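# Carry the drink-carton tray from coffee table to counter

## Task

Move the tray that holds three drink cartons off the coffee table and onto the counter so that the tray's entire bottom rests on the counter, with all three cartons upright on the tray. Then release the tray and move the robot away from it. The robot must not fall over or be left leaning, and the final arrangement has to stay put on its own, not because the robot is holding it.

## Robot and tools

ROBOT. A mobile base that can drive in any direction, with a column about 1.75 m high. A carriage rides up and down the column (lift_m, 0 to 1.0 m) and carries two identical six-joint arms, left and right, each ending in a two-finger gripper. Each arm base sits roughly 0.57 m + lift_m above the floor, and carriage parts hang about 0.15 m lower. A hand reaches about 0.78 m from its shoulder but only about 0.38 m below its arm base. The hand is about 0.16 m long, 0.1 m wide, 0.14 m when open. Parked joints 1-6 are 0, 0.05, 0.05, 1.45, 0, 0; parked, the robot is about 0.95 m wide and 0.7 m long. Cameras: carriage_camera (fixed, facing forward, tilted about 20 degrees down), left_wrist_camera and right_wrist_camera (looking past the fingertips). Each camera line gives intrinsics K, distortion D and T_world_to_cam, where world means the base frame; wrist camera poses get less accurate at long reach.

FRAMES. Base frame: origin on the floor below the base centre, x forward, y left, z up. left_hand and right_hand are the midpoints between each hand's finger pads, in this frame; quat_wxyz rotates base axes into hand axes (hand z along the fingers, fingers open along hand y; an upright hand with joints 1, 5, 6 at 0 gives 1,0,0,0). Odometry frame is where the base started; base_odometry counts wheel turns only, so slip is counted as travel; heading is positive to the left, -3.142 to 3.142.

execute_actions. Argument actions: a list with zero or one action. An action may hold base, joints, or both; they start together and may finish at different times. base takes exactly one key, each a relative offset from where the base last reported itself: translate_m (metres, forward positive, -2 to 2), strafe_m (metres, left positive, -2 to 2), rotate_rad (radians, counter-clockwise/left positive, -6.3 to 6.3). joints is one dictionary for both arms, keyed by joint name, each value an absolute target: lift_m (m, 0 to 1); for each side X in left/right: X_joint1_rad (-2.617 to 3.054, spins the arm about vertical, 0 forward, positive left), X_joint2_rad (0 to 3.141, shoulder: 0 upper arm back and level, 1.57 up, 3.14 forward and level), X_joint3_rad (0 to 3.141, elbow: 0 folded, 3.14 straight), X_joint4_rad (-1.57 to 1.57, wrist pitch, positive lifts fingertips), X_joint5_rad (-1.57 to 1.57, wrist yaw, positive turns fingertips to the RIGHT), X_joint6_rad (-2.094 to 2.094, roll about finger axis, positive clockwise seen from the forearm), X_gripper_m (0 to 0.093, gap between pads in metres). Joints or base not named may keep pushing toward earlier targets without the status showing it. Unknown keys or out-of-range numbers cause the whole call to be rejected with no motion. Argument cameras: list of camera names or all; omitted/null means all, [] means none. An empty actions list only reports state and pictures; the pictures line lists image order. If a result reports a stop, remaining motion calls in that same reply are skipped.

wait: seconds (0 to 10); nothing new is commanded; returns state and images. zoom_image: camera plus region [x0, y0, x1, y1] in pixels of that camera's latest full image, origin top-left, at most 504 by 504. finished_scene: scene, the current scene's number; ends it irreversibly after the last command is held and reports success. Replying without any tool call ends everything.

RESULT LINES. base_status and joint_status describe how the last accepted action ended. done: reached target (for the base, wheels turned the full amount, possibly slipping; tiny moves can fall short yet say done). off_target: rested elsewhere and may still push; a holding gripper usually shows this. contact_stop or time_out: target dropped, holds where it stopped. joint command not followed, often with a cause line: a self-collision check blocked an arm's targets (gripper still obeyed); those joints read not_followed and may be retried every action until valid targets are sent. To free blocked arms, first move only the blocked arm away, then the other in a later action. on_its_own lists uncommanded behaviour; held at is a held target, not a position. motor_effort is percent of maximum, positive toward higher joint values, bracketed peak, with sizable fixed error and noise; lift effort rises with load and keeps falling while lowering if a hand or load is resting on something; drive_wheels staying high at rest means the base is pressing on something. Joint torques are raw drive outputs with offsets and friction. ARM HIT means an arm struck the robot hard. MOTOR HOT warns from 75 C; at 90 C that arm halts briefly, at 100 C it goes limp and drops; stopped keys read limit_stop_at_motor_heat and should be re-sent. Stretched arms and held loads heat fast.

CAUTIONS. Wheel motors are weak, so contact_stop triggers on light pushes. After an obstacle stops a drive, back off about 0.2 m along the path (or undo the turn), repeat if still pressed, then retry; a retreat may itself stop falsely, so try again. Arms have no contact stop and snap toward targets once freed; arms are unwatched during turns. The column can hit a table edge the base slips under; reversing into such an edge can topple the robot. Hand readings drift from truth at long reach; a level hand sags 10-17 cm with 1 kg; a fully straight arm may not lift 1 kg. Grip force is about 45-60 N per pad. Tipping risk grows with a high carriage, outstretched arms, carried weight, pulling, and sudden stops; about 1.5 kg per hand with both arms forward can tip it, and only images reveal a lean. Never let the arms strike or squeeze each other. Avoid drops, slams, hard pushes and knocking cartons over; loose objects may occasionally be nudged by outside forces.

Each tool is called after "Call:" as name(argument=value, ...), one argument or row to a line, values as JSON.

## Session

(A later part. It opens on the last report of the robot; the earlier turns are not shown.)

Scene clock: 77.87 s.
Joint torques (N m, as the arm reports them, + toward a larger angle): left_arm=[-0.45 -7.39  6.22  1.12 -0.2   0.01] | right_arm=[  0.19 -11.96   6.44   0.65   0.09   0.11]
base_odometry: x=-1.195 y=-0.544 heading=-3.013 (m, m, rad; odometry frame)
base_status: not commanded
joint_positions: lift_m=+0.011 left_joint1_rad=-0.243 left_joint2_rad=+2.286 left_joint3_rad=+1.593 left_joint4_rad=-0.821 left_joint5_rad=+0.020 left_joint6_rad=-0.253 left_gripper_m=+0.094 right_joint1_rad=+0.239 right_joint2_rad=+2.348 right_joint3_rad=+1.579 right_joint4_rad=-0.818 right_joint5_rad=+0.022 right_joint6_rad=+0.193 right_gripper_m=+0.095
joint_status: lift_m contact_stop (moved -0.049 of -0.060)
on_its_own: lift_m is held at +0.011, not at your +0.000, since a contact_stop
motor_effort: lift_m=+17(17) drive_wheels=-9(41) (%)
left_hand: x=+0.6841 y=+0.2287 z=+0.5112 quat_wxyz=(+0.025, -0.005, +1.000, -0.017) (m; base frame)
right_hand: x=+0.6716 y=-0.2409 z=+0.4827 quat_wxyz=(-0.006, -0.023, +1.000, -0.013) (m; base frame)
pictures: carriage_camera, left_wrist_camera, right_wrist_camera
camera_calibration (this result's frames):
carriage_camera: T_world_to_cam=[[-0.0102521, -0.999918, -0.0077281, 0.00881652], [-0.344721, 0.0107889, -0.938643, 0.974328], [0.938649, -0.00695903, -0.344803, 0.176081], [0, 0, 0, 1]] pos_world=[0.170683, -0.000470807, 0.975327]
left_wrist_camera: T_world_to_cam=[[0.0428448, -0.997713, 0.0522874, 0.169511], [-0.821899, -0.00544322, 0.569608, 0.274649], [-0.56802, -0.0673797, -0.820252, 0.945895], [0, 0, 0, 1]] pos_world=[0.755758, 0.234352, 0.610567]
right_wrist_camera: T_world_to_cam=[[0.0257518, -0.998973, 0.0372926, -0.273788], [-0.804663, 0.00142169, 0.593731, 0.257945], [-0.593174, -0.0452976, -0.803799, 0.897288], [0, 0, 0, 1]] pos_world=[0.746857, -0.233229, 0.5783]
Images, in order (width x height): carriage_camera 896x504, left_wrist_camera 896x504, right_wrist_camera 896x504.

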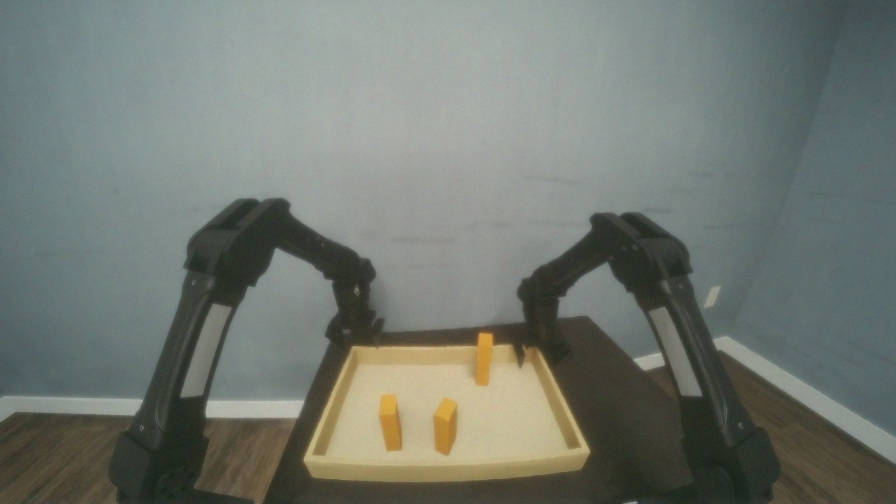

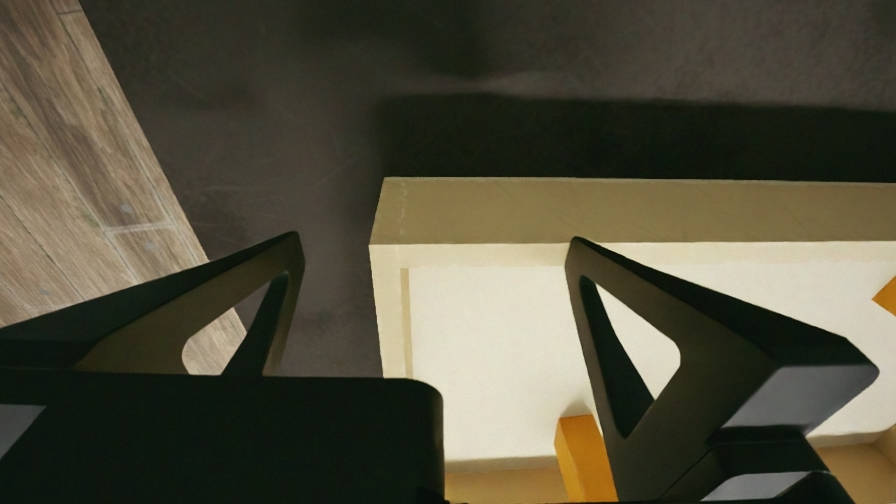

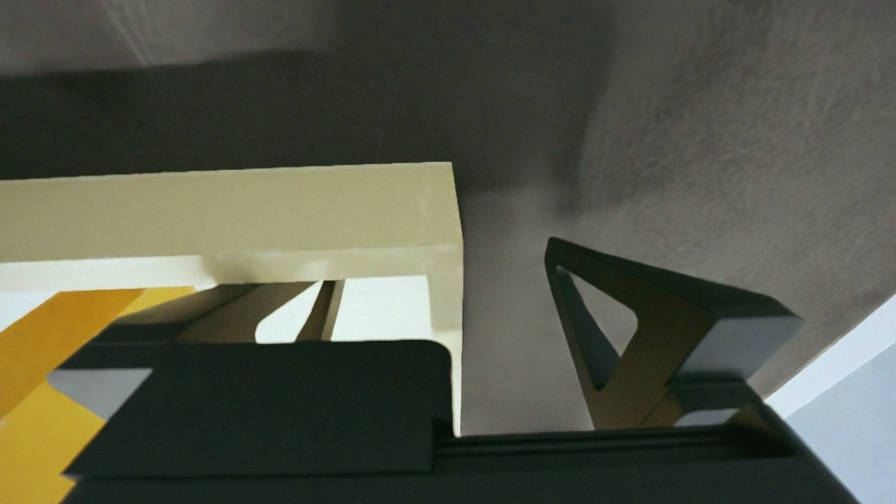

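Call:
execute_actions(
  actions=[
    {"joints":{"lift_m":0.07}},
  ],
  cameras=[],
)

Call:
execute_actions(
  actions=[
    {"base":{"translate_m":-0.18}},
  ],
  cameras=[],
)

Call:
execute_actions(
  actions=[
    {"joints":{"lift_m":0.0}},
  ],
)

Scene clock: 81.93 s.
Joint torques (N m, as the arm reports them, + toward a larger angle): left_arm=[ -0.43 -12.05   6.74   0.68   0.03   0.02] | right_arm=[  0.2  -11.19   6.55   0.48   0.1    0.07]
base_odometry: x=-1.195 y=-0.544 heading=-3.014 (m, m, rad; odometry frame)
base_status: not commanded
joint_positions: lift_m=+0.070 left_joint1_rad=-0.243 left_joint2_rad=+2.342 left_joint3_rad=+1.582 left_joint4_rad=-0.793 left_joint5_rad=+0.003 left_joint6_rad=-0.254 left_gripper_m=+0.094 right_joint1_rad=+0.239 right_joint2_rad=+2.336 right_joint3_rad=+1.579 right_joint4_rad=-0.799 right_joint5_rad=+0.023 right_joint6_rad=+0.193 right_gripper_m=+0.095
joint_status: all done
motor_effort: lift_m=+17(21) drive_wheels=-6(9) (%)
left_hand: x=+0.6788 y=+0.2331 z=+0.5447 quat_wxyz=(+0.009, -0.006, +1.000, -0.004) (m; base frame)
right_hand: x=+0.6784 y=-0.2394 z=+0.5464 quat_wxyz=(+0.010, -0.023, +1.000, -0.010) (m; base frame)
pictures: none
No camera images: the call's "cameras" was empty. Leave "cameras" out to get every camera's image.

Scene clock: 84.03 s.
Joint torques (N m, as the arm reports them, + toward a larger angle): left_arm=[ -0.59 -11.99   6.75   0.63   0.03   0.02] | right_arm=[  0.31 -11.23   6.46   0.48   0.09   0.07]
base_odometry: x=-1.017 y=-0.520 heading=-3.014 (m, m, rad; odometry frame)
base_status: done
joint_positions: lift_m=+0.070 left_joint1_rad=-0.243 left_joint2_rad=+2.342 left_joint3_rad=+1.582 left_joint4_rad=-0.789 left_joint5_rad=+0.000 left_joint6_rad=-0.254 left_gripper_m=+0.094 right_joint1_rad=+0.239 right_joint2_rad=+2.336 right_joint3_rad=+1.579 right_joint4_rad=-0.794 right_joint5_rad=+0.024 right_joint6_rad=+0.193 right_gripper_m=+0.095
joint_status: not commanded
motor_effort: lift_m=+17(17) drive_wheels=-7(43) (%)
left_hand: x=+0.6798 y=+0.2332 z=+0.5447 quat_wxyz=(+0.011, -0.005, +1.000, -0.003) (m; base frame)
right_hand: x=+0.6796 y=-0.2392 z=+0.5464 quat_wxyz=(+0.012, -0.023, +1.000, -0.009) (m; base frame)
pictures: none
No camera images: the call's "cameras" was empty. Leave "cameras" out to get every camera's image.

Scene clock: 84.83 s.
Joint torques (N m, as the arm reports them, + toward a larger angle): left_arm=[ -0.57 -12.19   6.71   0.63   0.05   0.02] | right_arm=[  0.23 -11.54   6.54   0.44   0.09   0.06]
base_odometry: x=-1.017 y=-0.520 heading=-3.014 (m, m, rad; odometry frame)
base_status: not commanded
joint_positions: lift_m=+0.000 left_joint1_rad=-0.243 left_joint2_rad=+2.345 left_joint3_rad=+1.582 left_joint4_rad=-0.789 left_joint5_rad=+0.000 left_joint6_rad=-0.254 left_gripper_m=+0.094 right_joint1_rad=+0.239 right_joint2_rad=+2.341 right_joint3_rad=+1.579 right_joint4_rad=-0.793 right_joint5_rad=+0.024 right_joint6_rad=+0.194 right_gripper_m=+0.095
joint_status: all done
motor_effort: lift_m=+16(17) drive_wheels=-7(9) (%)
left_hand: x=+0.6792 y=+0.2334 z=+0.4734 quat_wxyz=(+0.009, -0.005, +1.000, -0.002) (m; base frame)
right_hand: x=+0.6790 y=-0.2394 z=+0.4742 quat_wxyz=(+0.010, -0.022, +1.000, -0.010) (m; base frame)
pictures: carriage_camera, left_wrist_camera, right_wrist_camera
camera_calibration (this result's frames):
carriage_camera: T_world_to_cam=[[-0.0102521, -0.999918, -0.0077281, 0.00872889], [-0.344721, 0.0107889, -0.938643, 0.963684], [0.938649, -0.00695903, -0.344803, 0.172171], [0, 0, 0, 1]] pos_world=[0.170683, -0.000470807, 0.963988]
left_wrist_camera: T_world_to_cam=[[0.0451648, -0.998737, 0.0220035, 0.189388], [-0.803632, -0.0232404, 0.594672, 0.272014], [-0.59341, -0.044541, -0.803667, 0.916495], [0, 0, 0, 1]] pos_world=[0.753903, 0.236292, 0.57063]
right_wrist_camera: T_world_to_cam=[[0.0235069, -0.999215, 0.0318773, -0.268104], [-0.823184, -0.00125244, 0.567773, 0.293118], [-0.567288, -0.0395874, -0.822568, 0.88765], [0, 0, 0, 1]] pos_world=[0.751145, -0.232386, 0.572274]
Images, in order (width x height): carriage_camera 896x504, left_wrist_camera 896x504, right_wrist_camera 896x504.

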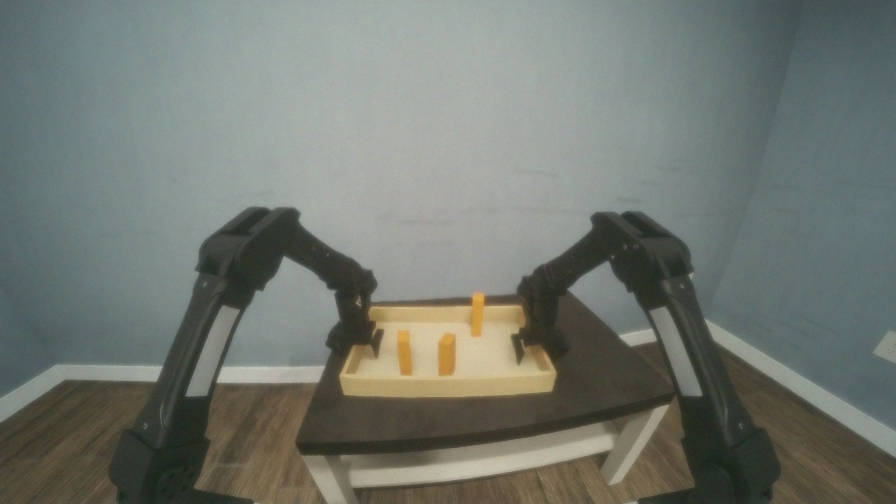

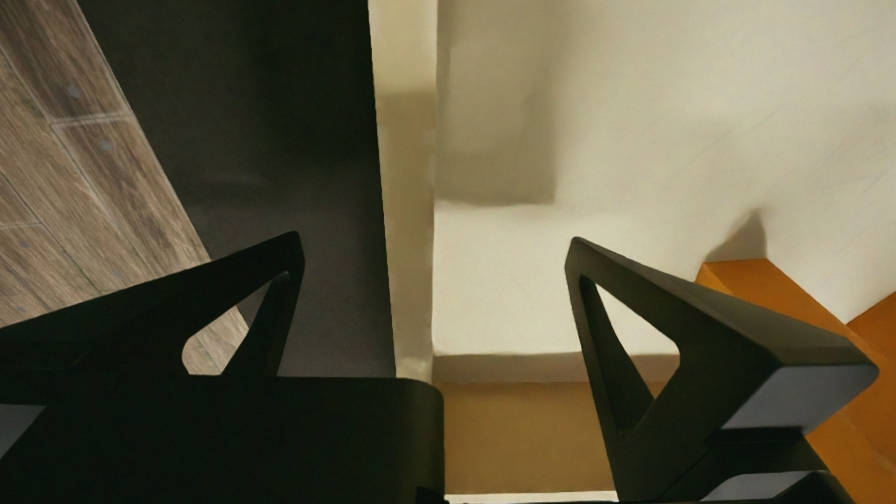

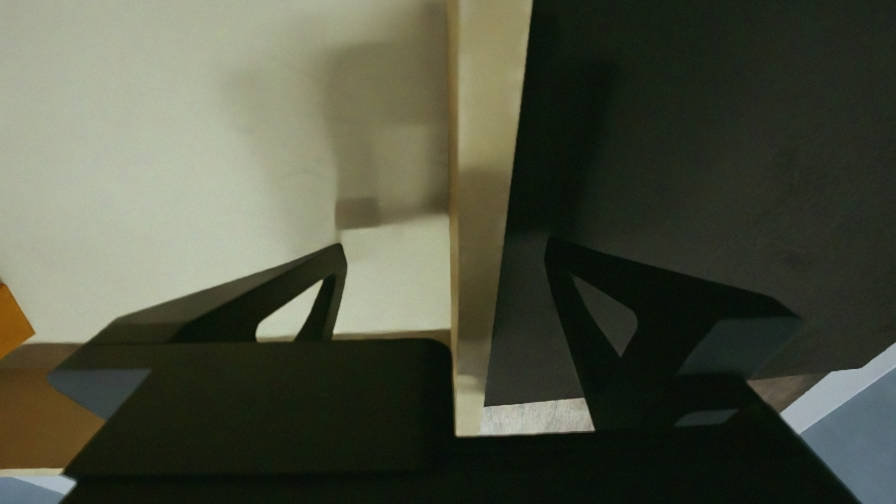

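Slightly near side, good. Grip.

Call:
execute_actions(
  actions=[
    {"joints":{"left_gripper_m":0.0,"right_gripper_m":0.0}},
  ],
  cameras=[],
)

Call:
execute_actions(
  actions=[
    {"joints":{"lift_m":0.1}},
  ],
)

Scene clock: 87.57 s.
Joint torques (N m, as the arm reports them, + toward a larger angle): left_arm=[ -0.85 -12.25   6.7    0.64   0.25   0.01] | right_arm=[  1.2  -11.64   6.57   0.47  -0.04   0.09]
base_odometry: x=-1.017 y=-0.520 heading=-3.014 (m, m, rad; odometry frame)
base_status: not commanded
joint_positions: lift_m=+0.000 left_joint1_rad=-0.237 left_joint2_rad=+2.345 left_joint3_rad=+1.582 left_joint4_rad=-0.793 left_joint5_rad=-0.019 left_joint6_rad=-0.254 left_gripper_m=+0.009 right_joint1_rad=+0.229 right_joint2_rad=+2.341 right_joint3_rad=+1.579 right_joint4_rad=-0.797 right_joint5_rad=+0.035 right_joint6_rad=+0.190 right_gripper_m=+0.010
joint_status: left_gripper_m off_target (ended at +0.009, target +0.000); right_gripper_m off_target (ended at +0.010, target +0.000)
motor_effort: lift_m=+16(16) drive_wheels=-6(6) (%)
left_hand: x=+0.6795 y=+0.2395 z=+0.4734 quat_wxyz=(+0.009, -0.009, +1.000, +0.008) (m; base frame)
right_hand: x=+0.6794 y=-0.2458 z=+0.4743 quat_wxyz=(+0.009, -0.019, +1.000, -0.016) (m; base frame)
pictures: none
No camera images: the call's "cameras" was empty. Leave "cameras" out to get every camera's image.

Scene clock: 88.50 s.
Joint torques (N m, as the arm reports them, + toward a larger angle): left_arm=[ -0.71 -14.75   8.5    0.57   0.05   0.01] | right_arm=[  1.03 -13.53   7.44   0.46   0.15   0.17]
base_odometry: x=-1.017 y=-0.520 heading=-3.014 (m, m, rad; odometry frame)
base_status: not commanded
joint_positions: lift_m=+0.100 left_joint1_rad=-0.237 left_joint2_rad=+2.378 left_joint3_rad=+1.558 left_joint4_rad=-0.800 left_joint5_rad=+0.000 left_joint6_rad=-0.254 left_gripper_m=+0.009 right_joint1_rad=+0.230 right_joint2_rad=+2.373 right_joint3_rad=+1.562 right_joint4_rad=-0.809 right_joint5_rad=+0.017 right_joint6_rad=+0.188 right_gripper_m=+0.010
joint_status: all done
motor_effort: lift_m=+18(23) drive_wheels=-6(4) (%)
left_hand: x=+0.6623 y=+0.2403 z=+0.5551 quat_wxyz=(-0.024, -0.008, +1.000, +0.006) (m; base frame)
right_hand: x=+0.6638 y=-0.2456 z=+0.5578 quat_wxyz=(-0.022, -0.022, +0.999, -0.013) (m; base frame)
pictures: carriage_camera, left_wrist_camera, right_wrist_camera
camera_calibration (this result's frames):
carriage_camera: T_world_to_cam=[[-0.0102521, -0.999918, -0.0077281, 0.00949941], [-0.344721, 0.0107889, -0.938643, 1.05727], [0.938649, -0.00695903, -0.344803, 0.206549], [0, 0, 0, 1]] pos_world=[0.170683, -0.000470807, 1.06369]
left_wrist_camera: T_world_to_cam=[[0.0520923, -0.998637, 0.00315049, 0.201057], [-0.762699, -0.037748, 0.645651, 0.158076], [-0.644652, -0.0360363, -0.763626, 0.982133], [0, 0, 0, 1]] pos_world=[0.743225, 0.242143, 0.647288]
right_wrist_camera: T_world_to_cam=[[0.0233623, -0.998996, 0.0382357, -0.279938], [-0.784847, 0.00536297, 0.619666, 0.180376], [-0.619249, -0.044486, -0.783933, 0.9592], [0, 0, 0, 1]] pos_world=[0.742091, -0.237953, 0.650879]
Images, in order (width x height): carriage_camera 896x504, left_wrist_camera 896x504, right_wrist_camera 896x504.

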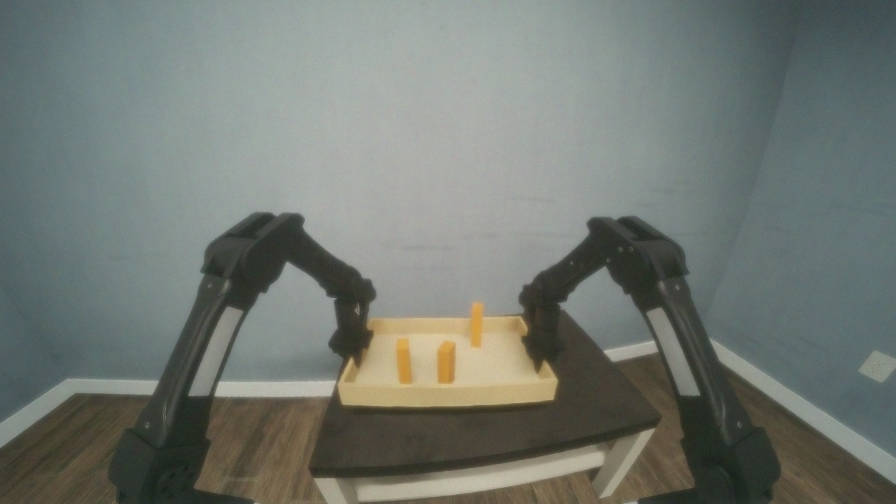

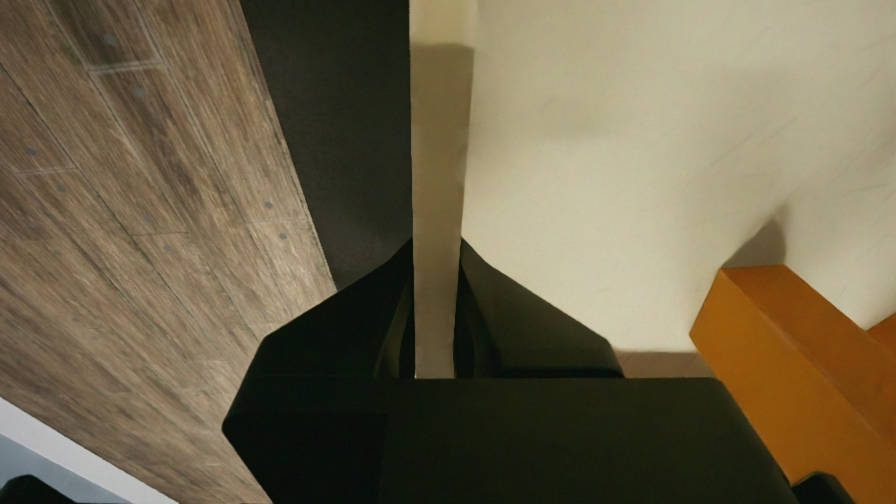

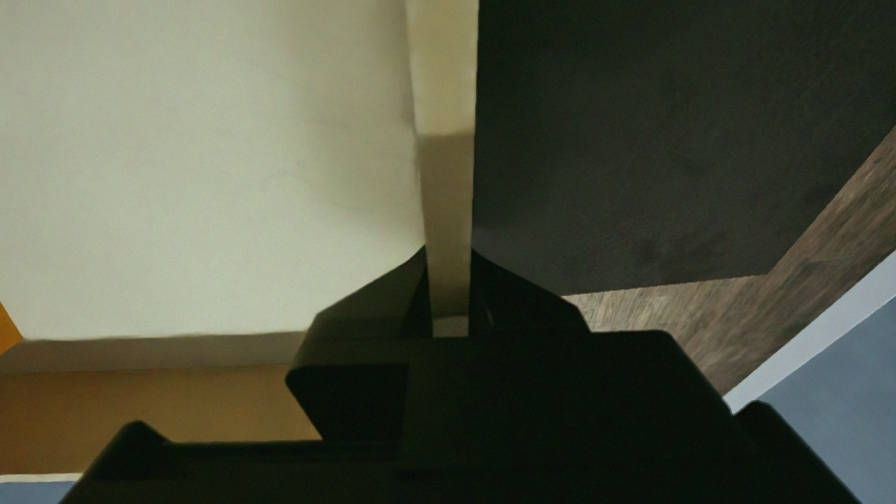

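Call:
execute_actions(
  actions=[
    {"base":{"translate_m":-0.4},"joints":{"lift_m":0.3,"left_joint4_rad":-0.74,"right_joint4_rad":-0.74}},
  ],
  cameras=[],
)

Call:
execute_actions(
  actions=[
    {"base":{"rotate_rad":3.01}},
  ],
  cameras=["carriage_camera"],
)

Scene clock: 95.40 s.
Joint torques (N m, as the arm reports them, + toward a larger angle): left_arm=[ -0.96 -15.02   8.61   0.84   0.16   0.02] | right_arm=[  1.12 -13.86   7.52   0.67   0.04   0.14]
base_odometry: x=-0.620 y=-0.469 heading=-3.014 (m, m, rad; odometry frame)
base_status: done
joint_positions: lift_m=+0.300 left_joint1_rad=-0.237 left_joint2_rad=+2.379 left_joint3_rad=+1.558 left_joint4_rad=-0.763 left_joint5_rad=-0.010 left_joint6_rad=-0.254 left_gripper_m=+0.009 right_joint1_rad=+0.230 right_joint2_rad=+2.375 right_joint3_rad=+1.562 right_joint4_rad=-0.771 right_joint5_rad=+0.028 right_joint6_rad=+0.188 right_gripper_m=+0.010
joint_status: all done
motor_effort: lift_m=+18(23) drive_wheels=-7(42) (%)
left_hand: x=+0.6714 y=+0.2398 z=+0.7544 quat_wxyz=(-0.005, -0.008, +1.000, +0.006) (m; base frame)
right_hand: x=+0.6729 y=-0.2454 z=+0.7568 quat_wxyz=(-0.004, -0.021, +1.000, -0.015) (m; base frame)
pictures: none
No camera images: the call's "cameras" was empty. Leave "cameras" out to get every camera's image.

Scene clock: 99.60 s.
Joint torques (N m, as the arm reports them, + toward a larger angle): left_arm=[ -1.08 -15.03   8.58   0.75   0.11  -0.01] | right_arm=[  0.75 -13.7    7.52   0.62   0.03   0.11]
base_odometry: x=-0.620 y=-0.470 heading=-0.006 (m, m, rad; odometry frame)
base_status: done
joint_positions: lift_m=+0.300 left_joint1_rad=-0.231 left_joint2_rad=+2.379 left_joint3_rad=+1.558 left_joint4_rad=-0.755 left_joint5_rad=-0.009 left_joint6_rad=-0.251 left_gripper_m=+0.009 right_joint1_rad=+0.232 right_joint2_rad=+2.375 right_joint3_rad=+1.562 right_joint4_rad=-0.759 right_joint5_rad=+0.026 right_joint6_rad=+0.187 right_gripper_m=+0.010
joint_status: not commanded
motor_effort: lift_m=+18(18) drive_wheels=+21(67) (%)
left_hand: x=+0.6737 y=+0.2418 z=+0.7544 quat_wxyz=(-0.001, -0.010, +1.000, +0.005) (m; base frame)
right_hand: x=+0.6756 y=-0.2436 z=+0.7567 quat_wxyz=(+0.002, -0.023, +1.000, -0.013) (m; base frame)
pictures: carriage_camera
camera_calibration (this result's frames):
carriage_camera: T_world_to_cam=[[-0.0102521, -0.999918, -0.0077281, 0.0110452], [-0.344721, 0.0107889, -0.938643, 1.24502], [0.938649, -0.00695903, -0.344803, 0.275516], [0, 0, 0, 1]] pos_world=[0.170683, -0.000470807, 1.26371]
Images, in order (width x height): carriage_camera 896x504.

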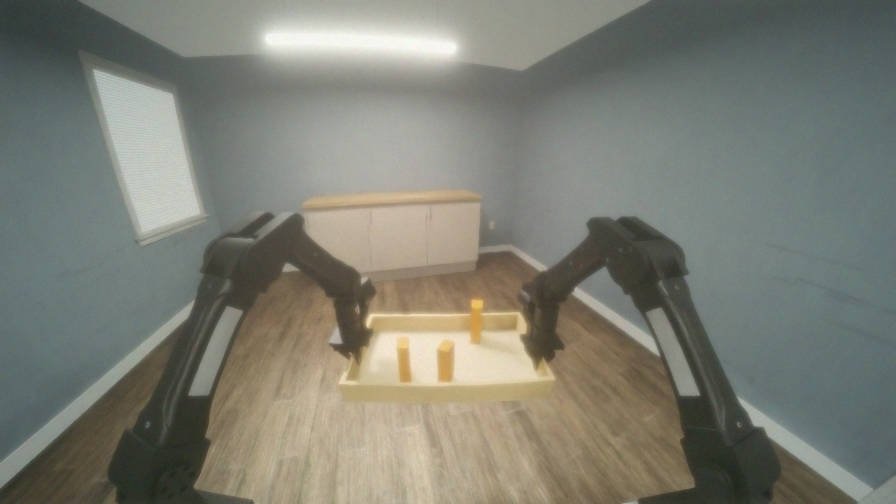

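Call:
execute_actions(
  actions=[
    {"base":{"strafe_m":0.4}},
  ],
  cameras=[],
)

Call:
execute_actions(
  actions=[
    {"base":{"translate_m":1.2},"joints":{"lift_m":0.6}},
  ],
  cameras=["carriage_camera"],
)

Scene clock: 105.53 s.
Joint torques (N m, as the arm reports them, + toward a larger angle): left_arm=[ -0.78 -15.03   8.57   0.79   0.14   0.02] | right_arm=[  1.15 -13.72   7.48   0.57   0.04   0.14]
base_odometry: x=-0.619 y=-0.069 heading=-0.004 (m, m, rad; odometry frame)
base_status: done
joint_positions: lift_m=+0.300 left_joint1_rad=-0.235 left_joint2_rad=+2.379 left_joint3_rad=+1.558 left_joint4_rad=-0.760 left_joint5_rad=-0.009 left_joint6_rad=-0.253 left_gripper_m=+0.009 right_joint1_rad=+0.231 right_joint2_rad=+2.375 right_joint3_rad=+1.562 right_joint4_rad=-0.765 right_joint5_rad=+0.028 right_joint6_rad=+0.187 right_gripper_m=+0.010
joint_status: not commanded
motor_effort: lift_m=+18(18) drive_wheels=-17(53) (%)
left_hand: x=+0.6722 y=+0.2402 z=+0.7544 quat_wxyz=(-0.004, -0.009, +1.000, +0.006) (m; base frame)
right_hand: x=+0.6743 y=-0.2449 z=+0.7568 quat_wxyz=(-0.001, -0.022, +1.000, -0.014) (m; base frame)
pictures: none
No camera images: the call's "cameras" was empty. Leave "cameras" out to get every camera's image.

Scene clock: 110.37 s.
Joint torques (N m, as the arm reports them, + toward a larger angle): left_arm=[ -0.92 -15.02   8.82   0.81   0.13   0.02] | right_arm=[  1.07 -13.8    7.6    0.65   0.06   0.13]
base_odometry: x=+0.581 y=-0.072 heading=-0.003 (m, m, rad; odometry frame)
base_status: done
joint_positions: lift_m=+0.600 left_joint1_rad=-0.236 left_joint2_rad=+2.378 left_joint3_rad=+1.555 left_joint4_rad=-0.763 left_joint5_rad=-0.007 left_joint6_rad=-0.254 left_gripper_m=+0.009 right_joint1_rad=+0.231 right_joint2_rad=+2.375 right_joint3_rad=+1.562 right_joint4_rad=-0.773 right_joint5_rad=+0.026 right_joint6_rad=+0.187 right_gripper_m=+0.010
joint_status: all done
motor_effort: lift_m=+18(23) drive_wheels=-15(49) (%)
left_hand: x=+0.6702 y=+0.2402 z=+1.0539 quat_wxyz=(-0.007, -0.009, +1.000, +0.005) (m; base frame)
right_hand: x=+0.6724 y=-0.2449 z=+1.0568 quat_wxyz=(-0.005, -0.022, +1.000, -0.014) (m; base frame)
pictures: carriage_camera
camera_calibration (this result's frames):
carriage_camera: T_world_to_cam=[[-0.0102521, -0.999918, -0.0077281, 0.0133635], [-0.344721, 0.0107889, -0.938643, 1.5266], [0.938649, -0.00695903, -0.344803, 0.378954], [0, 0, 0, 1]] pos_world=[0.170683, -0.000470807, 1.5637]
Images, in order (width x height): carriage_camera 896x504.

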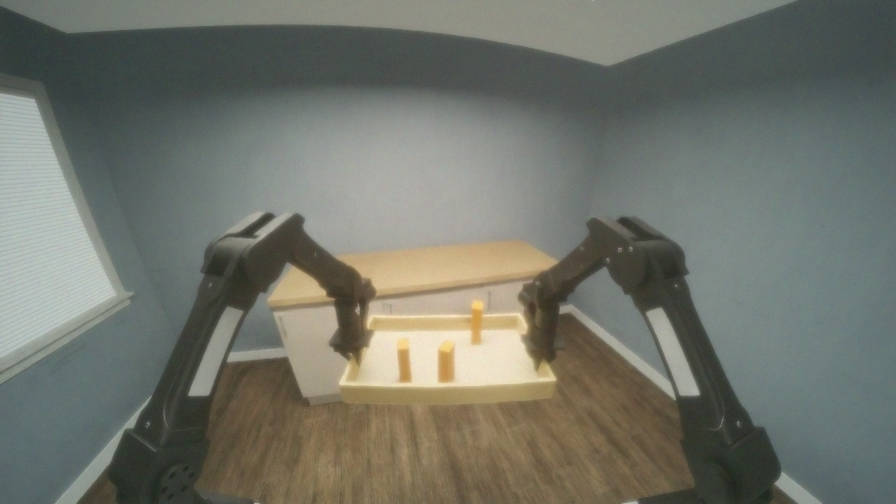

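Call:
execute_actions(
  actions=[
    {"base":{"rotate_rad":0.29}},
  ],
  cameras=[],
)

Call:
execute_actions(
  actions=[
    {"base":{"strafe_m":-0.3}},
  ],
  cameras=[],
)

Call:
execute_actions(
  actions=[
    {"base":{"translate_m":0.5}},
  ],
  cameras=["carriage_camera"],
)

Scene clock: 119.70 s.
Joint torques (N m, as the arm reports them, + toward a larger angle): left_arm=[ -1.11 -14.97   8.89   0.78   0.15   0.01] | right_arm=[  0.71 -13.63   7.59   0.61   0.06   0.14]
base_odometry: x=+0.582 y=-0.072 heading=+0.286 (m, m, rad; odometry frame)
base_status: done
joint_positions: lift_m=+0.600 left_joint1_rad=-0.233 left_joint2_rad=+2.378 left_joint3_rad=+1.555 left_joint4_rad=-0.762 left_joint5_rad=-0.008 left_joint6_rad=-0.254 left_gripper_m=+0.009 right_joint1_rad=+0.234 right_joint2_rad=+2.375 right_joint3_rad=+1.562 right_joint4_rad=-0.767 right_joint5_rad=+0.027 right_joint6_rad=+0.187 right_gripper_m=+0.010
joint_status: not commanded
motor_effort: lift_m=+18(18) drive_wheels=+21(36) (%)
left_hand: x=+0.6706 y=+0.2415 z=+1.0539 quat_wxyz=(-0.006, -0.011, +1.000, +0.006) (m; base frame)
right_hand: x=+0.6734 y=-0.2436 z=+1.0568 quat_wxyz=(-0.002, -0.023, +1.000, -0.014) (m; base frame)
pictures: none
No camera images: the call's "cameras" was empty. Leave "cameras" out to get every camera's image.

Scene clock: 122.30 s.
Joint torques (N m, as the arm reports them, + toward a larger angle): left_arm=[ -1.06 -15.09   8.98   0.83   0.12  -0.01] | right_arm=[  1.24 -13.68   7.64   0.63   0.07   0.19]
base_odometry: x=+0.667 y=-0.360 heading=+0.287 (m, m, rad; odometry frame)
base_status: done
joint_positions: lift_m=+0.600 left_joint1_rad=-0.237 left_joint2_rad=+2.378 left_joint3_rad=+1.555 left_joint4_rad=-0.759 left_joint5_rad=-0.008 left_joint6_rad=-0.254 left_gripper_m=+0.009 right_joint1_rad=+0.229 right_joint2_rad=+2.375 right_joint3_rad=+1.562 right_joint4_rad=-0.769 right_joint5_rad=+0.027 right_joint6_rad=+0.186 right_gripper_m=+0.010
joint_status: not commanded
motor_effort: lift_m=+19(18) drive_wheels=-14(45) (%)
left_hand: x=+0.6709 y=+0.2396 z=+1.0538 quat_wxyz=(-0.005, -0.009, +1.000, +0.005) (m; base frame)
right_hand: x=+0.6734 y=-0.2457 z=+1.0568 quat_wxyz=(-0.003, -0.021, +1.000, -0.015) (m; base frame)
pictures: none
No camera images: the call's "cameras" was empty. Leave "cameras" out to get every camera's image.

Scene clock: 125.53 s.
Joint torques (N m, as the arm reports them, + toward a larger angle): left_arm=[ -0.7  -15.03   8.91   0.82   0.13   0.02] | right_arm=[  1.18 -13.69   7.56   0.62   0.04   0.16]
base_odometry: x=+1.147 y=-0.219 heading=+0.286 (m, m, rad; odometry frame)
base_status: done
joint_positions: lift_m=+0.600 left_joint1_rad=-0.237 left_joint2_rad=+2.378 left_joint3_rad=+1.555 left_joint4_rad=-0.760 left_joint5_rad=-0.008 left_joint6_rad=-0.255 left_gripper_m=+0.009 right_joint1_rad=+0.229 right_joint2_rad=+2.375 right_joint3_rad=+1.562 right_joint4_rad=-0.771 right_joint5_rad=+0.027 right_joint6_rad=+0.186 right_gripper_m=+0.010
joint_status: not commanded
motor_effort: lift_m=+19(18) drive_wheels=-16(44) (%)
left_hand: x=+0.6706 y=+0.2394 z=+1.0539 quat_wxyz=(-0.005, -0.009, +1.000, +0.006) (m; base frame)
right_hand: x=+0.6730 y=-0.2458 z=+1.0568 quat_wxyz=(-0.004, -0.022, +1.000, -0.015) (m; base frame)
pictures: carriage_camera
camera_calibration (this result's frames):
carriage_camera: T_world_to_cam=[[-0.0102521, -0.999918, -0.0077281, 0.0133635], [-0.344721, 0.0107889, -0.938643, 1.5266], [0.938649, -0.00695903, -0.344803, 0.378954], [0, 0, 0, 1]] pos_world=[0.170683, -0.000470807, 1.5637]
Images, in order (width x height): carriage_camera 896x504.

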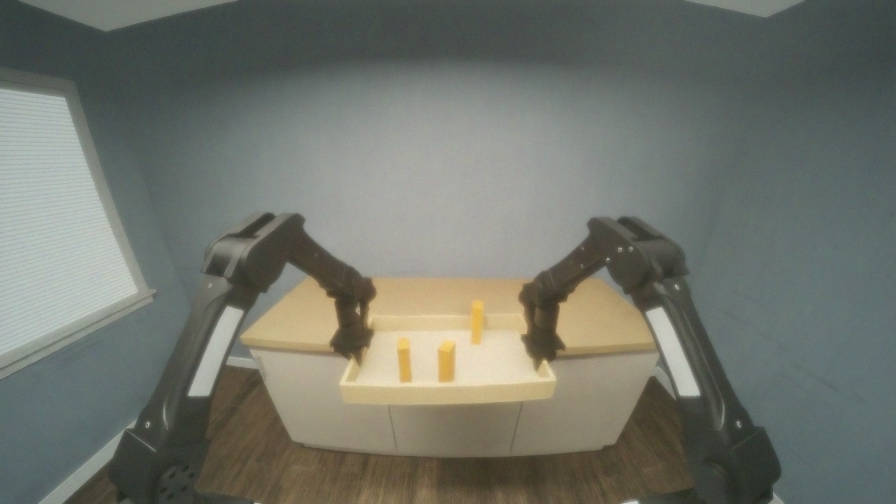

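Call:
execute_actions(
  actions=[
    {"base":{"translate_m":0.4},"joints":{"lift_m":0.65}},
  ],
)

Scene clock: 130.93 s.
Joint torques (N m, as the arm reports them, + toward a larger angle): left_arm=[ -0.83 -14.53   8.89   0.8    0.15   0.03] | right_arm=[  1.06 -13.65   7.56   0.65   0.04   0.14]
base_odometry: x=+1.531 y=-0.107 heading=+0.285 (m, m, rad; odometry frame)
base_status: done
joint_positions: lift_m=+0.650 left_joint1_rad=-0.237 left_joint2_rad=+2.375 left_joint3_rad=+1.555 left_joint4_rad=-0.762 left_joint5_rad=-0.009 left_joint6_rad=-0.255 left_gripper_m=+0.009 right_joint1_rad=+0.230 right_joint2_rad=+2.374 right_joint3_rad=+1.562 right_joint4_rad=-0.771 right_joint5_rad=+0.027 right_joint6_rad=+0.186 right_gripper_m=+0.010
joint_status: all done
motor_effort: lift_m=+18(23) drive_wheels=-13(42) (%)
left_hand: x=+0.6708 y=+0.2397 z=+1.1051 quat_wxyz=(-0.005, -0.009, +1.000, +0.006) (m; base frame)
right_hand: x=+0.6732 y=-0.2454 z=+1.1074 quat_wxyz=(-0.003, -0.022, +1.000, -0.015) (m; base frame)
pictures: carriage_camera, left_wrist_camera, right_wrist_camera
camera_calibration (this result's frames):
carriage_camera: T_world_to_cam=[[-0.0102521, -0.999918, -0.0077281, 0.0137501], [-0.344721, 0.0107889, -0.938643, 1.57355], [0.938649, -0.00695903, -0.344803, 0.396199], [0, 0, 0, 1]] pos_world=[0.170683, -0.000470807, 1.61372]
left_wrist_camera: T_world_to_cam=[[0.0524228, -0.998615, 0.00442604, 0.196707], [-0.786566, -0.0385596, 0.616301, -0.141874], [-0.615277, -0.0357896, -0.787498, 1.41419], [0, 0, 0, 1]] pos_world=[0.748216, 0.241577, 1.20024]
right_wrist_camera: T_world_to_cam=[[0.023293, -0.998889, 0.0409646, -0.303963], [-0.808296, 0.00529627, 0.588753, -0.102822], [-0.588316, -0.0468254, -0.807274, 1.40036], [0, 0, 0, 1]] pos_world=[0.747826, -0.237508, 1.20347]
Images, in order (width x height): carriage_camera 896x504, left_wrist_camera 896x504, right_wrist_camera 896x504.

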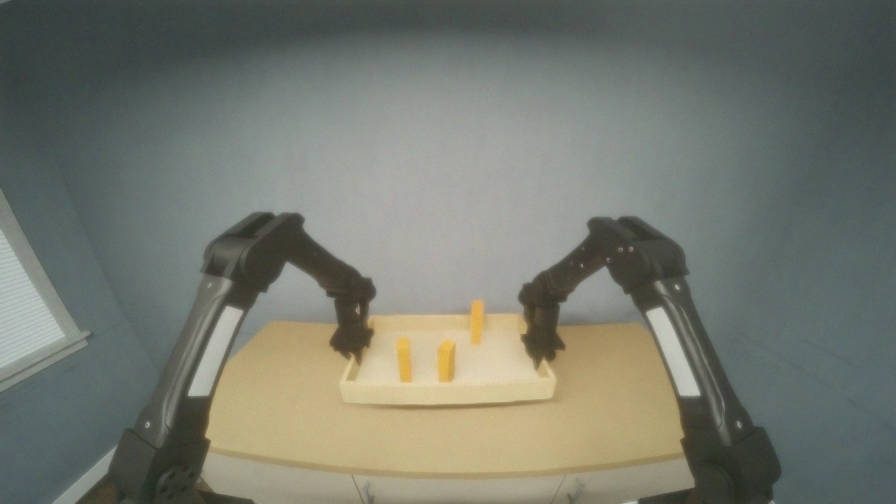

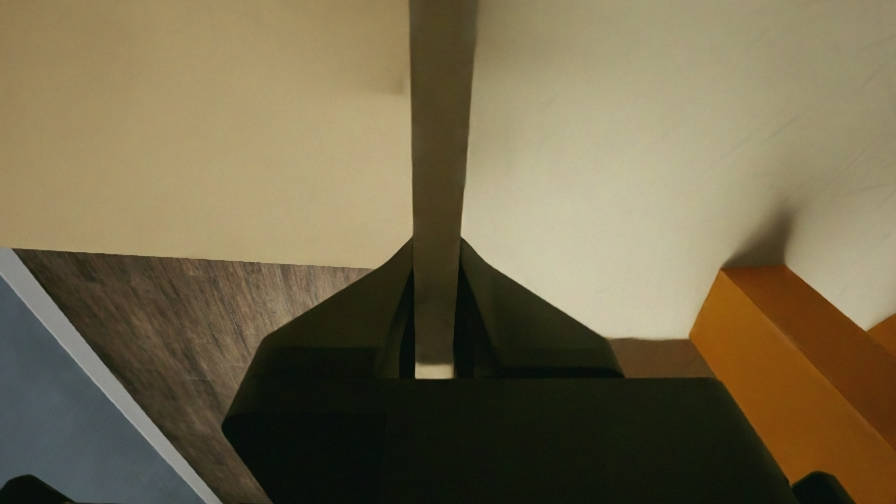

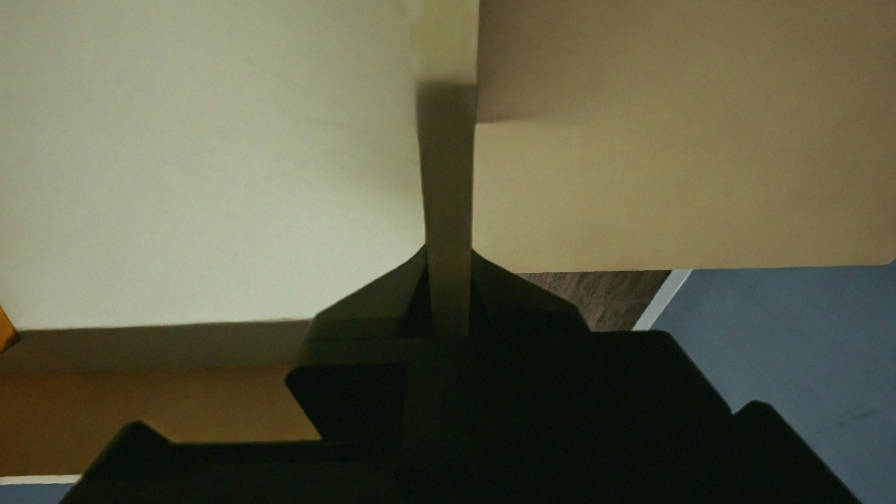

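Call:
execute_actions(
  actions=[
    {"base":{"translate_m":0.07}},
  ],
  cameras=[],
)

Call:
execute_actions(
  actions=[
    {"joints":{"lift_m":0.5}},
  ],
  cameras=["carriage_camera"],
)

Scene clock: 137.87 s.
Joint torques (N m, as the arm reports them, + toward a larger angle): left_arm=[ -0.96 -14.73   8.89   0.83   0.14   0.05] | right_arm=[  1.18 -13.68   7.58   0.68   0.05   0.15]
base_odometry: x=+1.598 y=-0.088 heading=+0.283 (m, m, rad; odometry frame)
base_status: done
joint_positions: lift_m=+0.650 left_joint1_rad=-0.236 left_joint2_rad=+2.375 left_joint3_rad=+1.555 left_joint4_rad=-0.762 left_joint5_rad=-0.009 left_joint6_rad=-0.255 left_gripper_m=+0.009 right_joint1_rad=+0.230 right_joint2_rad=+2.374 right_joint3_rad=+1.562 right_joint4_rad=-0.770 right_joint5_rad=+0.028 right_joint6_rad=+0.186 right_gripper_m=+0.010
joint_status: not commanded
motor_effort: lift_m=+18(19) drive_wheels=-13(43) (%)
left_hand: x=+0.6710 y=+0.2400 z=+1.1051 quat_wxyz=(-0.004, -0.009, +1.000, +0.006) (m; base frame)
right_hand: x=+0.6733 y=-0.2453 z=+1.1074 quat_wxyz=(-0.002, -0.022, +1.000, -0.015) (m; base frame)
pictures: none
No camera images: the call's "cameras" was empty. Leave "cameras" out to get every camera's image.

Scene clock: 139.00 s.
Joint torques (N m, as the arm reports them, + toward a larger angle): left_arm=[ -0.92 -15.32   8.84   0.83   0.13   0.01] | right_arm=[  1.07 -14.55   7.53   0.63   0.09   0.1 ]
base_odometry: x=+1.598 y=-0.088 heading=+0.283 (m, m, rad; odometry frame)
base_status: not commanded
joint_positions: lift_m=+0.500 left_joint1_rad=-0.236 left_joint2_rad=+2.384 left_joint3_rad=+1.555 left_joint4_rad=-0.765 left_joint5_rad=-0.009 left_joint6_rad=-0.255 left_gripper_m=+0.009 right_joint1_rad=+0.230 right_joint2_rad=+2.387 right_joint3_rad=+1.562 right_joint4_rad=-0.769 right_joint5_rad=+0.022 right_joint6_rad=+0.186 right_gripper_m=+0.010
joint_status: all done
motor_effort: lift_m=+18(19) drive_wheels=-11(11) (%)
left_hand: x=+0.6686 y=+0.2405 z=+0.9518 quat_wxyz=(-0.010, -0.009, +1.000, +0.007) (m; base frame)
right_hand: x=+0.6709 y=-0.2448 z=+0.9520 quat_wxyz=(-0.009, -0.022, +1.000, -0.013) (m; base frame)
pictures: carriage_camera
camera_calibration (this result's frames):
carriage_camera: T_world_to_cam=[[-0.0102521, -0.999918, -0.0077281, 0.0125908], [-0.344721, 0.0107889, -0.938643, 1.43274], [0.938649, -0.00695903, -0.344803, 0.344475], [0, 0, 0, 1]] pos_world=[0.170683, -0.000470807, 1.46371]
Images, in order (width x height): carriage_camera 896x504.

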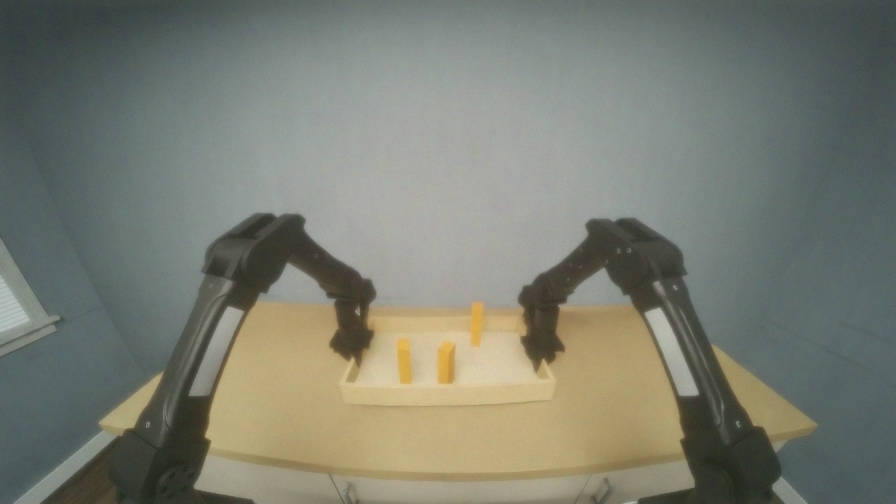

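Well within the counter. Lower more.

Call:
execute_actions(
  actions=[
    {"joints":{"lift_m":0.42}},
  ],
  cameras=["carriage_camera"],
)

Scene clock: 141.20 s.
Joint torques (N m, as the arm reports them, + toward a larger angle): left_arm=[-0.88 -5.4   5.97  2.51  0.18  0.03] | right_arm=[ 1.06 -5.89  6.26  1.8   0.01  0.12]
base_odometry: x=+1.598 y=-0.088 heading=+0.283 (m, m, rad; odometry frame)
base_status: not commanded
joint_positions: lift_m=+0.421 left_joint1_rad=-0.236 left_joint2_rad=+2.265 left_joint3_rad=+1.594 left_joint4_rad=-0.893 left_joint5_rad=-0.014 left_joint6_rad=-0.256 left_gripper_m=+0.009 right_joint1_rad=+0.230 right_joint2_rad=+2.256 right_joint3_rad=+1.586 right_joint4_rad=-0.886 right_joint5_rad=+0.029 right_joint6_rad=+0.186 right_gripper_m=+0.010
joint_status: all done
motor_effort: lift_m=+10(15) drive_wheels=+11(12) (%)
left_hand: x=+0.6726 y=+0.2404 z=+0.9290 quat_wxyz=(+0.005, -0.010, +1.000, +0.006) (m; base frame)
right_hand: x=+0.6737 y=-0.2454 z=+0.9305 quat_wxyz=(+0.010, -0.022, +1.000, -0.013) (m; base frame)
pictures: carriage_camera
camera_calibration (this result's frames):
carriage_camera: T_world_to_cam=[[-0.0102521, -0.999918, -0.0077281, 0.0119805], [-0.344721, 0.0107889, -0.938643, 1.35862], [0.938649, -0.00695903, -0.344803, 0.317246], [0, 0, 0, 1]] pos_world=[0.170683, -0.000470807, 1.38474]
Images, in order (width x height): carriage_camera 896x504.

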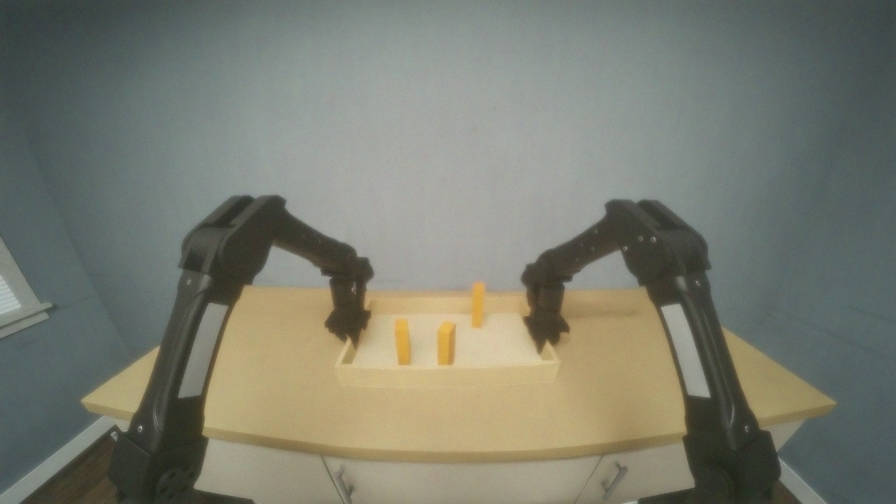

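Resting. Release and raise.

Call:
execute_actions(
  actions=[
    {"joints":{"lift_m":0.47,"left_gripper_m":0.09,"right_gripper_m":0.09}},
  ],
  cameras=[],
)

Call:
execute_actions(
  actions=[
    {"joints":{"lift_m":0.65}},
  ],
  cameras=[],
)

Call:
execute_actions(
  actions=[
    {"base":{"translate_m":-0.5}},
  ],
  cameras=["carriage_camera"],
)

Scene clock: 146.07 s.
Joint torques (N m, as the arm reports them, + toward a larger angle): left_arm=[ -0.71 -12.5    7.12   0.81   0.17   0.04] | right_arm=[  0.97 -11.08   6.15   0.64  -0.03   0.08]
base_odometry: x=+1.598 y=-0.088 heading=+0.283 (m, m, rad; odometry frame)
base_status: not commanded
joint_positions: lift_m=+0.470 left_joint1_rad=-0.240 left_joint2_rad=+2.346 left_joint3_rad=+1.580 left_joint4_rad=-0.746 left_joint5_rad=-0.012 left_joint6_rad=-0.256 left_gripper_m=+0.090 right_joint1_rad=+0.232 right_joint2_rad=+2.333 right_joint3_rad=+1.586 right_joint4_rad=-0.753 right_joint5_rad=+0.034 right_joint6_rad=+0.193 right_gripper_m=+0.090
joint_status: all done
motor_effort: lift_m=+17(21) drive_wheels=+6(11) (%)
left_hand: x=+0.6894 y=+0.2343 z=+0.9430 quat_wxyz=(+0.030, -0.008, +1.000, -0.001) (m; base frame)
right_hand: x=+0.6935 y=-0.2412 z=+0.9495 quat_wxyz=(+0.038, -0.019, +0.999, -0.009) (m; base frame)
pictures: none
No camera images: the call's "cameras" was empty. Leave "cameras" out to get every camera's image.

Scene clock: 147.33 s.
Joint torques (N m, as the arm reports them, + toward a larger angle): left_arm=[ -0.58 -12.75   6.94   0.78   0.16   0.03] | right_arm=[  1.04 -11.4    6.02   0.61  -0.01   0.06]
base_odometry: x=+1.598 y=-0.088 heading=+0.283 (m, m, rad; odometry frame)
base_status: not commanded
joint_positions: lift_m=+0.650 left_joint1_rad=-0.240 left_joint2_rad=+2.347 left_joint3_rad=+1.580 left_joint4_rad=-0.738 left_joint5_rad=-0.011 left_joint6_rad=-0.256 left_gripper_m=+0.090 right_joint1_rad=+0.232 right_joint2_rad=+2.337 right_joint3_rad=+1.586 right_joint4_rad=-0.745 right_joint5_rad=+0.034 right_joint6_rad=+0.193 right_gripper_m=+0.090
joint_status: all done
motor_effort: lift_m=+17(21) drive_wheels=+6(7) (%)
left_hand: x=+0.6911 y=+0.2337 z=+1.1227 quat_wxyz=(+0.033, -0.008, +0.999, -0.003) (m; base frame)
right_hand: x=+0.6947 y=-0.2409 z=+1.1280 quat_wxyz=(+0.040, -0.019, +0.999, -0.009) (m; base frame)
pictures: none
No camera images: the call's "cameras" was empty. Leave "cameras" out to get every camera's image.

Scene clock: 150.57 s.
Joint torques (N m, as the arm reports them, + toward a larger angle): left_arm=[ -0.36 -12.46   7.01   0.71   0.15   0.04] | right_arm=[  0.42 -11.55   6.18   0.55  -0.03   0.08]
base_odometry: x=+1.118 y=-0.228 heading=+0.283 (m, m, rad; odometry frame)
base_status: done
joint_positions: lift_m=+0.650 left_joint1_rad=-0.243 left_joint2_rad=+2.347 left_joint3_rad=+1.580 left_joint4_rad=-0.737 left_joint5_rad=-0.010 left_joint6_rad=-0.256 left_gripper_m=+0.090 right_joint1_rad=+0.237 right_joint2_rad=+2.337 right_joint3_rad=+1.586 right_joint4_rad=-0.740 right_joint5_rad=+0.034 right_joint6_rad=+0.193 right_gripper_m=+0.090
joint_status: not commanded
motor_effort: lift_m=+18(17) drive_wheels=-12(44) (%)
left_hand: x=+0.6910 y=+0.2322 z=+1.1227 quat_wxyz=(+0.034, -0.006, +0.999, -0.004) (m; base frame)
right_hand: x=+0.6954 y=-0.2383 z=+1.1281 quat_wxyz=(+0.042, -0.021, +0.999, -0.008) (m; base frame)
pictures: carriage_camera
camera_calibration (this result's frames):
carriage_camera: T_world_to_cam=[[-0.0102521, -0.999918, -0.0077281, 0.013751], [-0.344721, 0.0107889, -0.938643, 1.57367], [0.938649, -0.00695903, -0.344803, 0.396243], [0, 0, 0, 1]] pos_world=[0.170683, -0.000470807, 1.61384]
Images, in order (width x height): carriage_camera 896x504.

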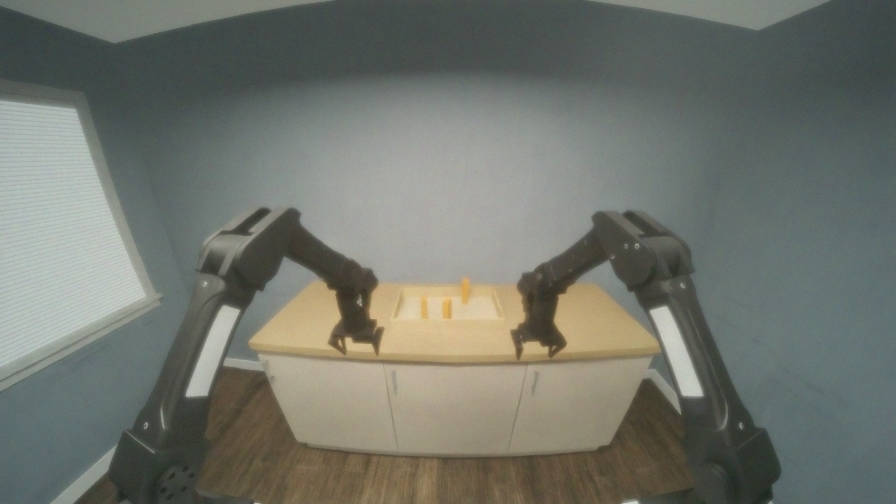

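Call:
finished_scene(
  scene=1,
)

The scene is finished: the task was done.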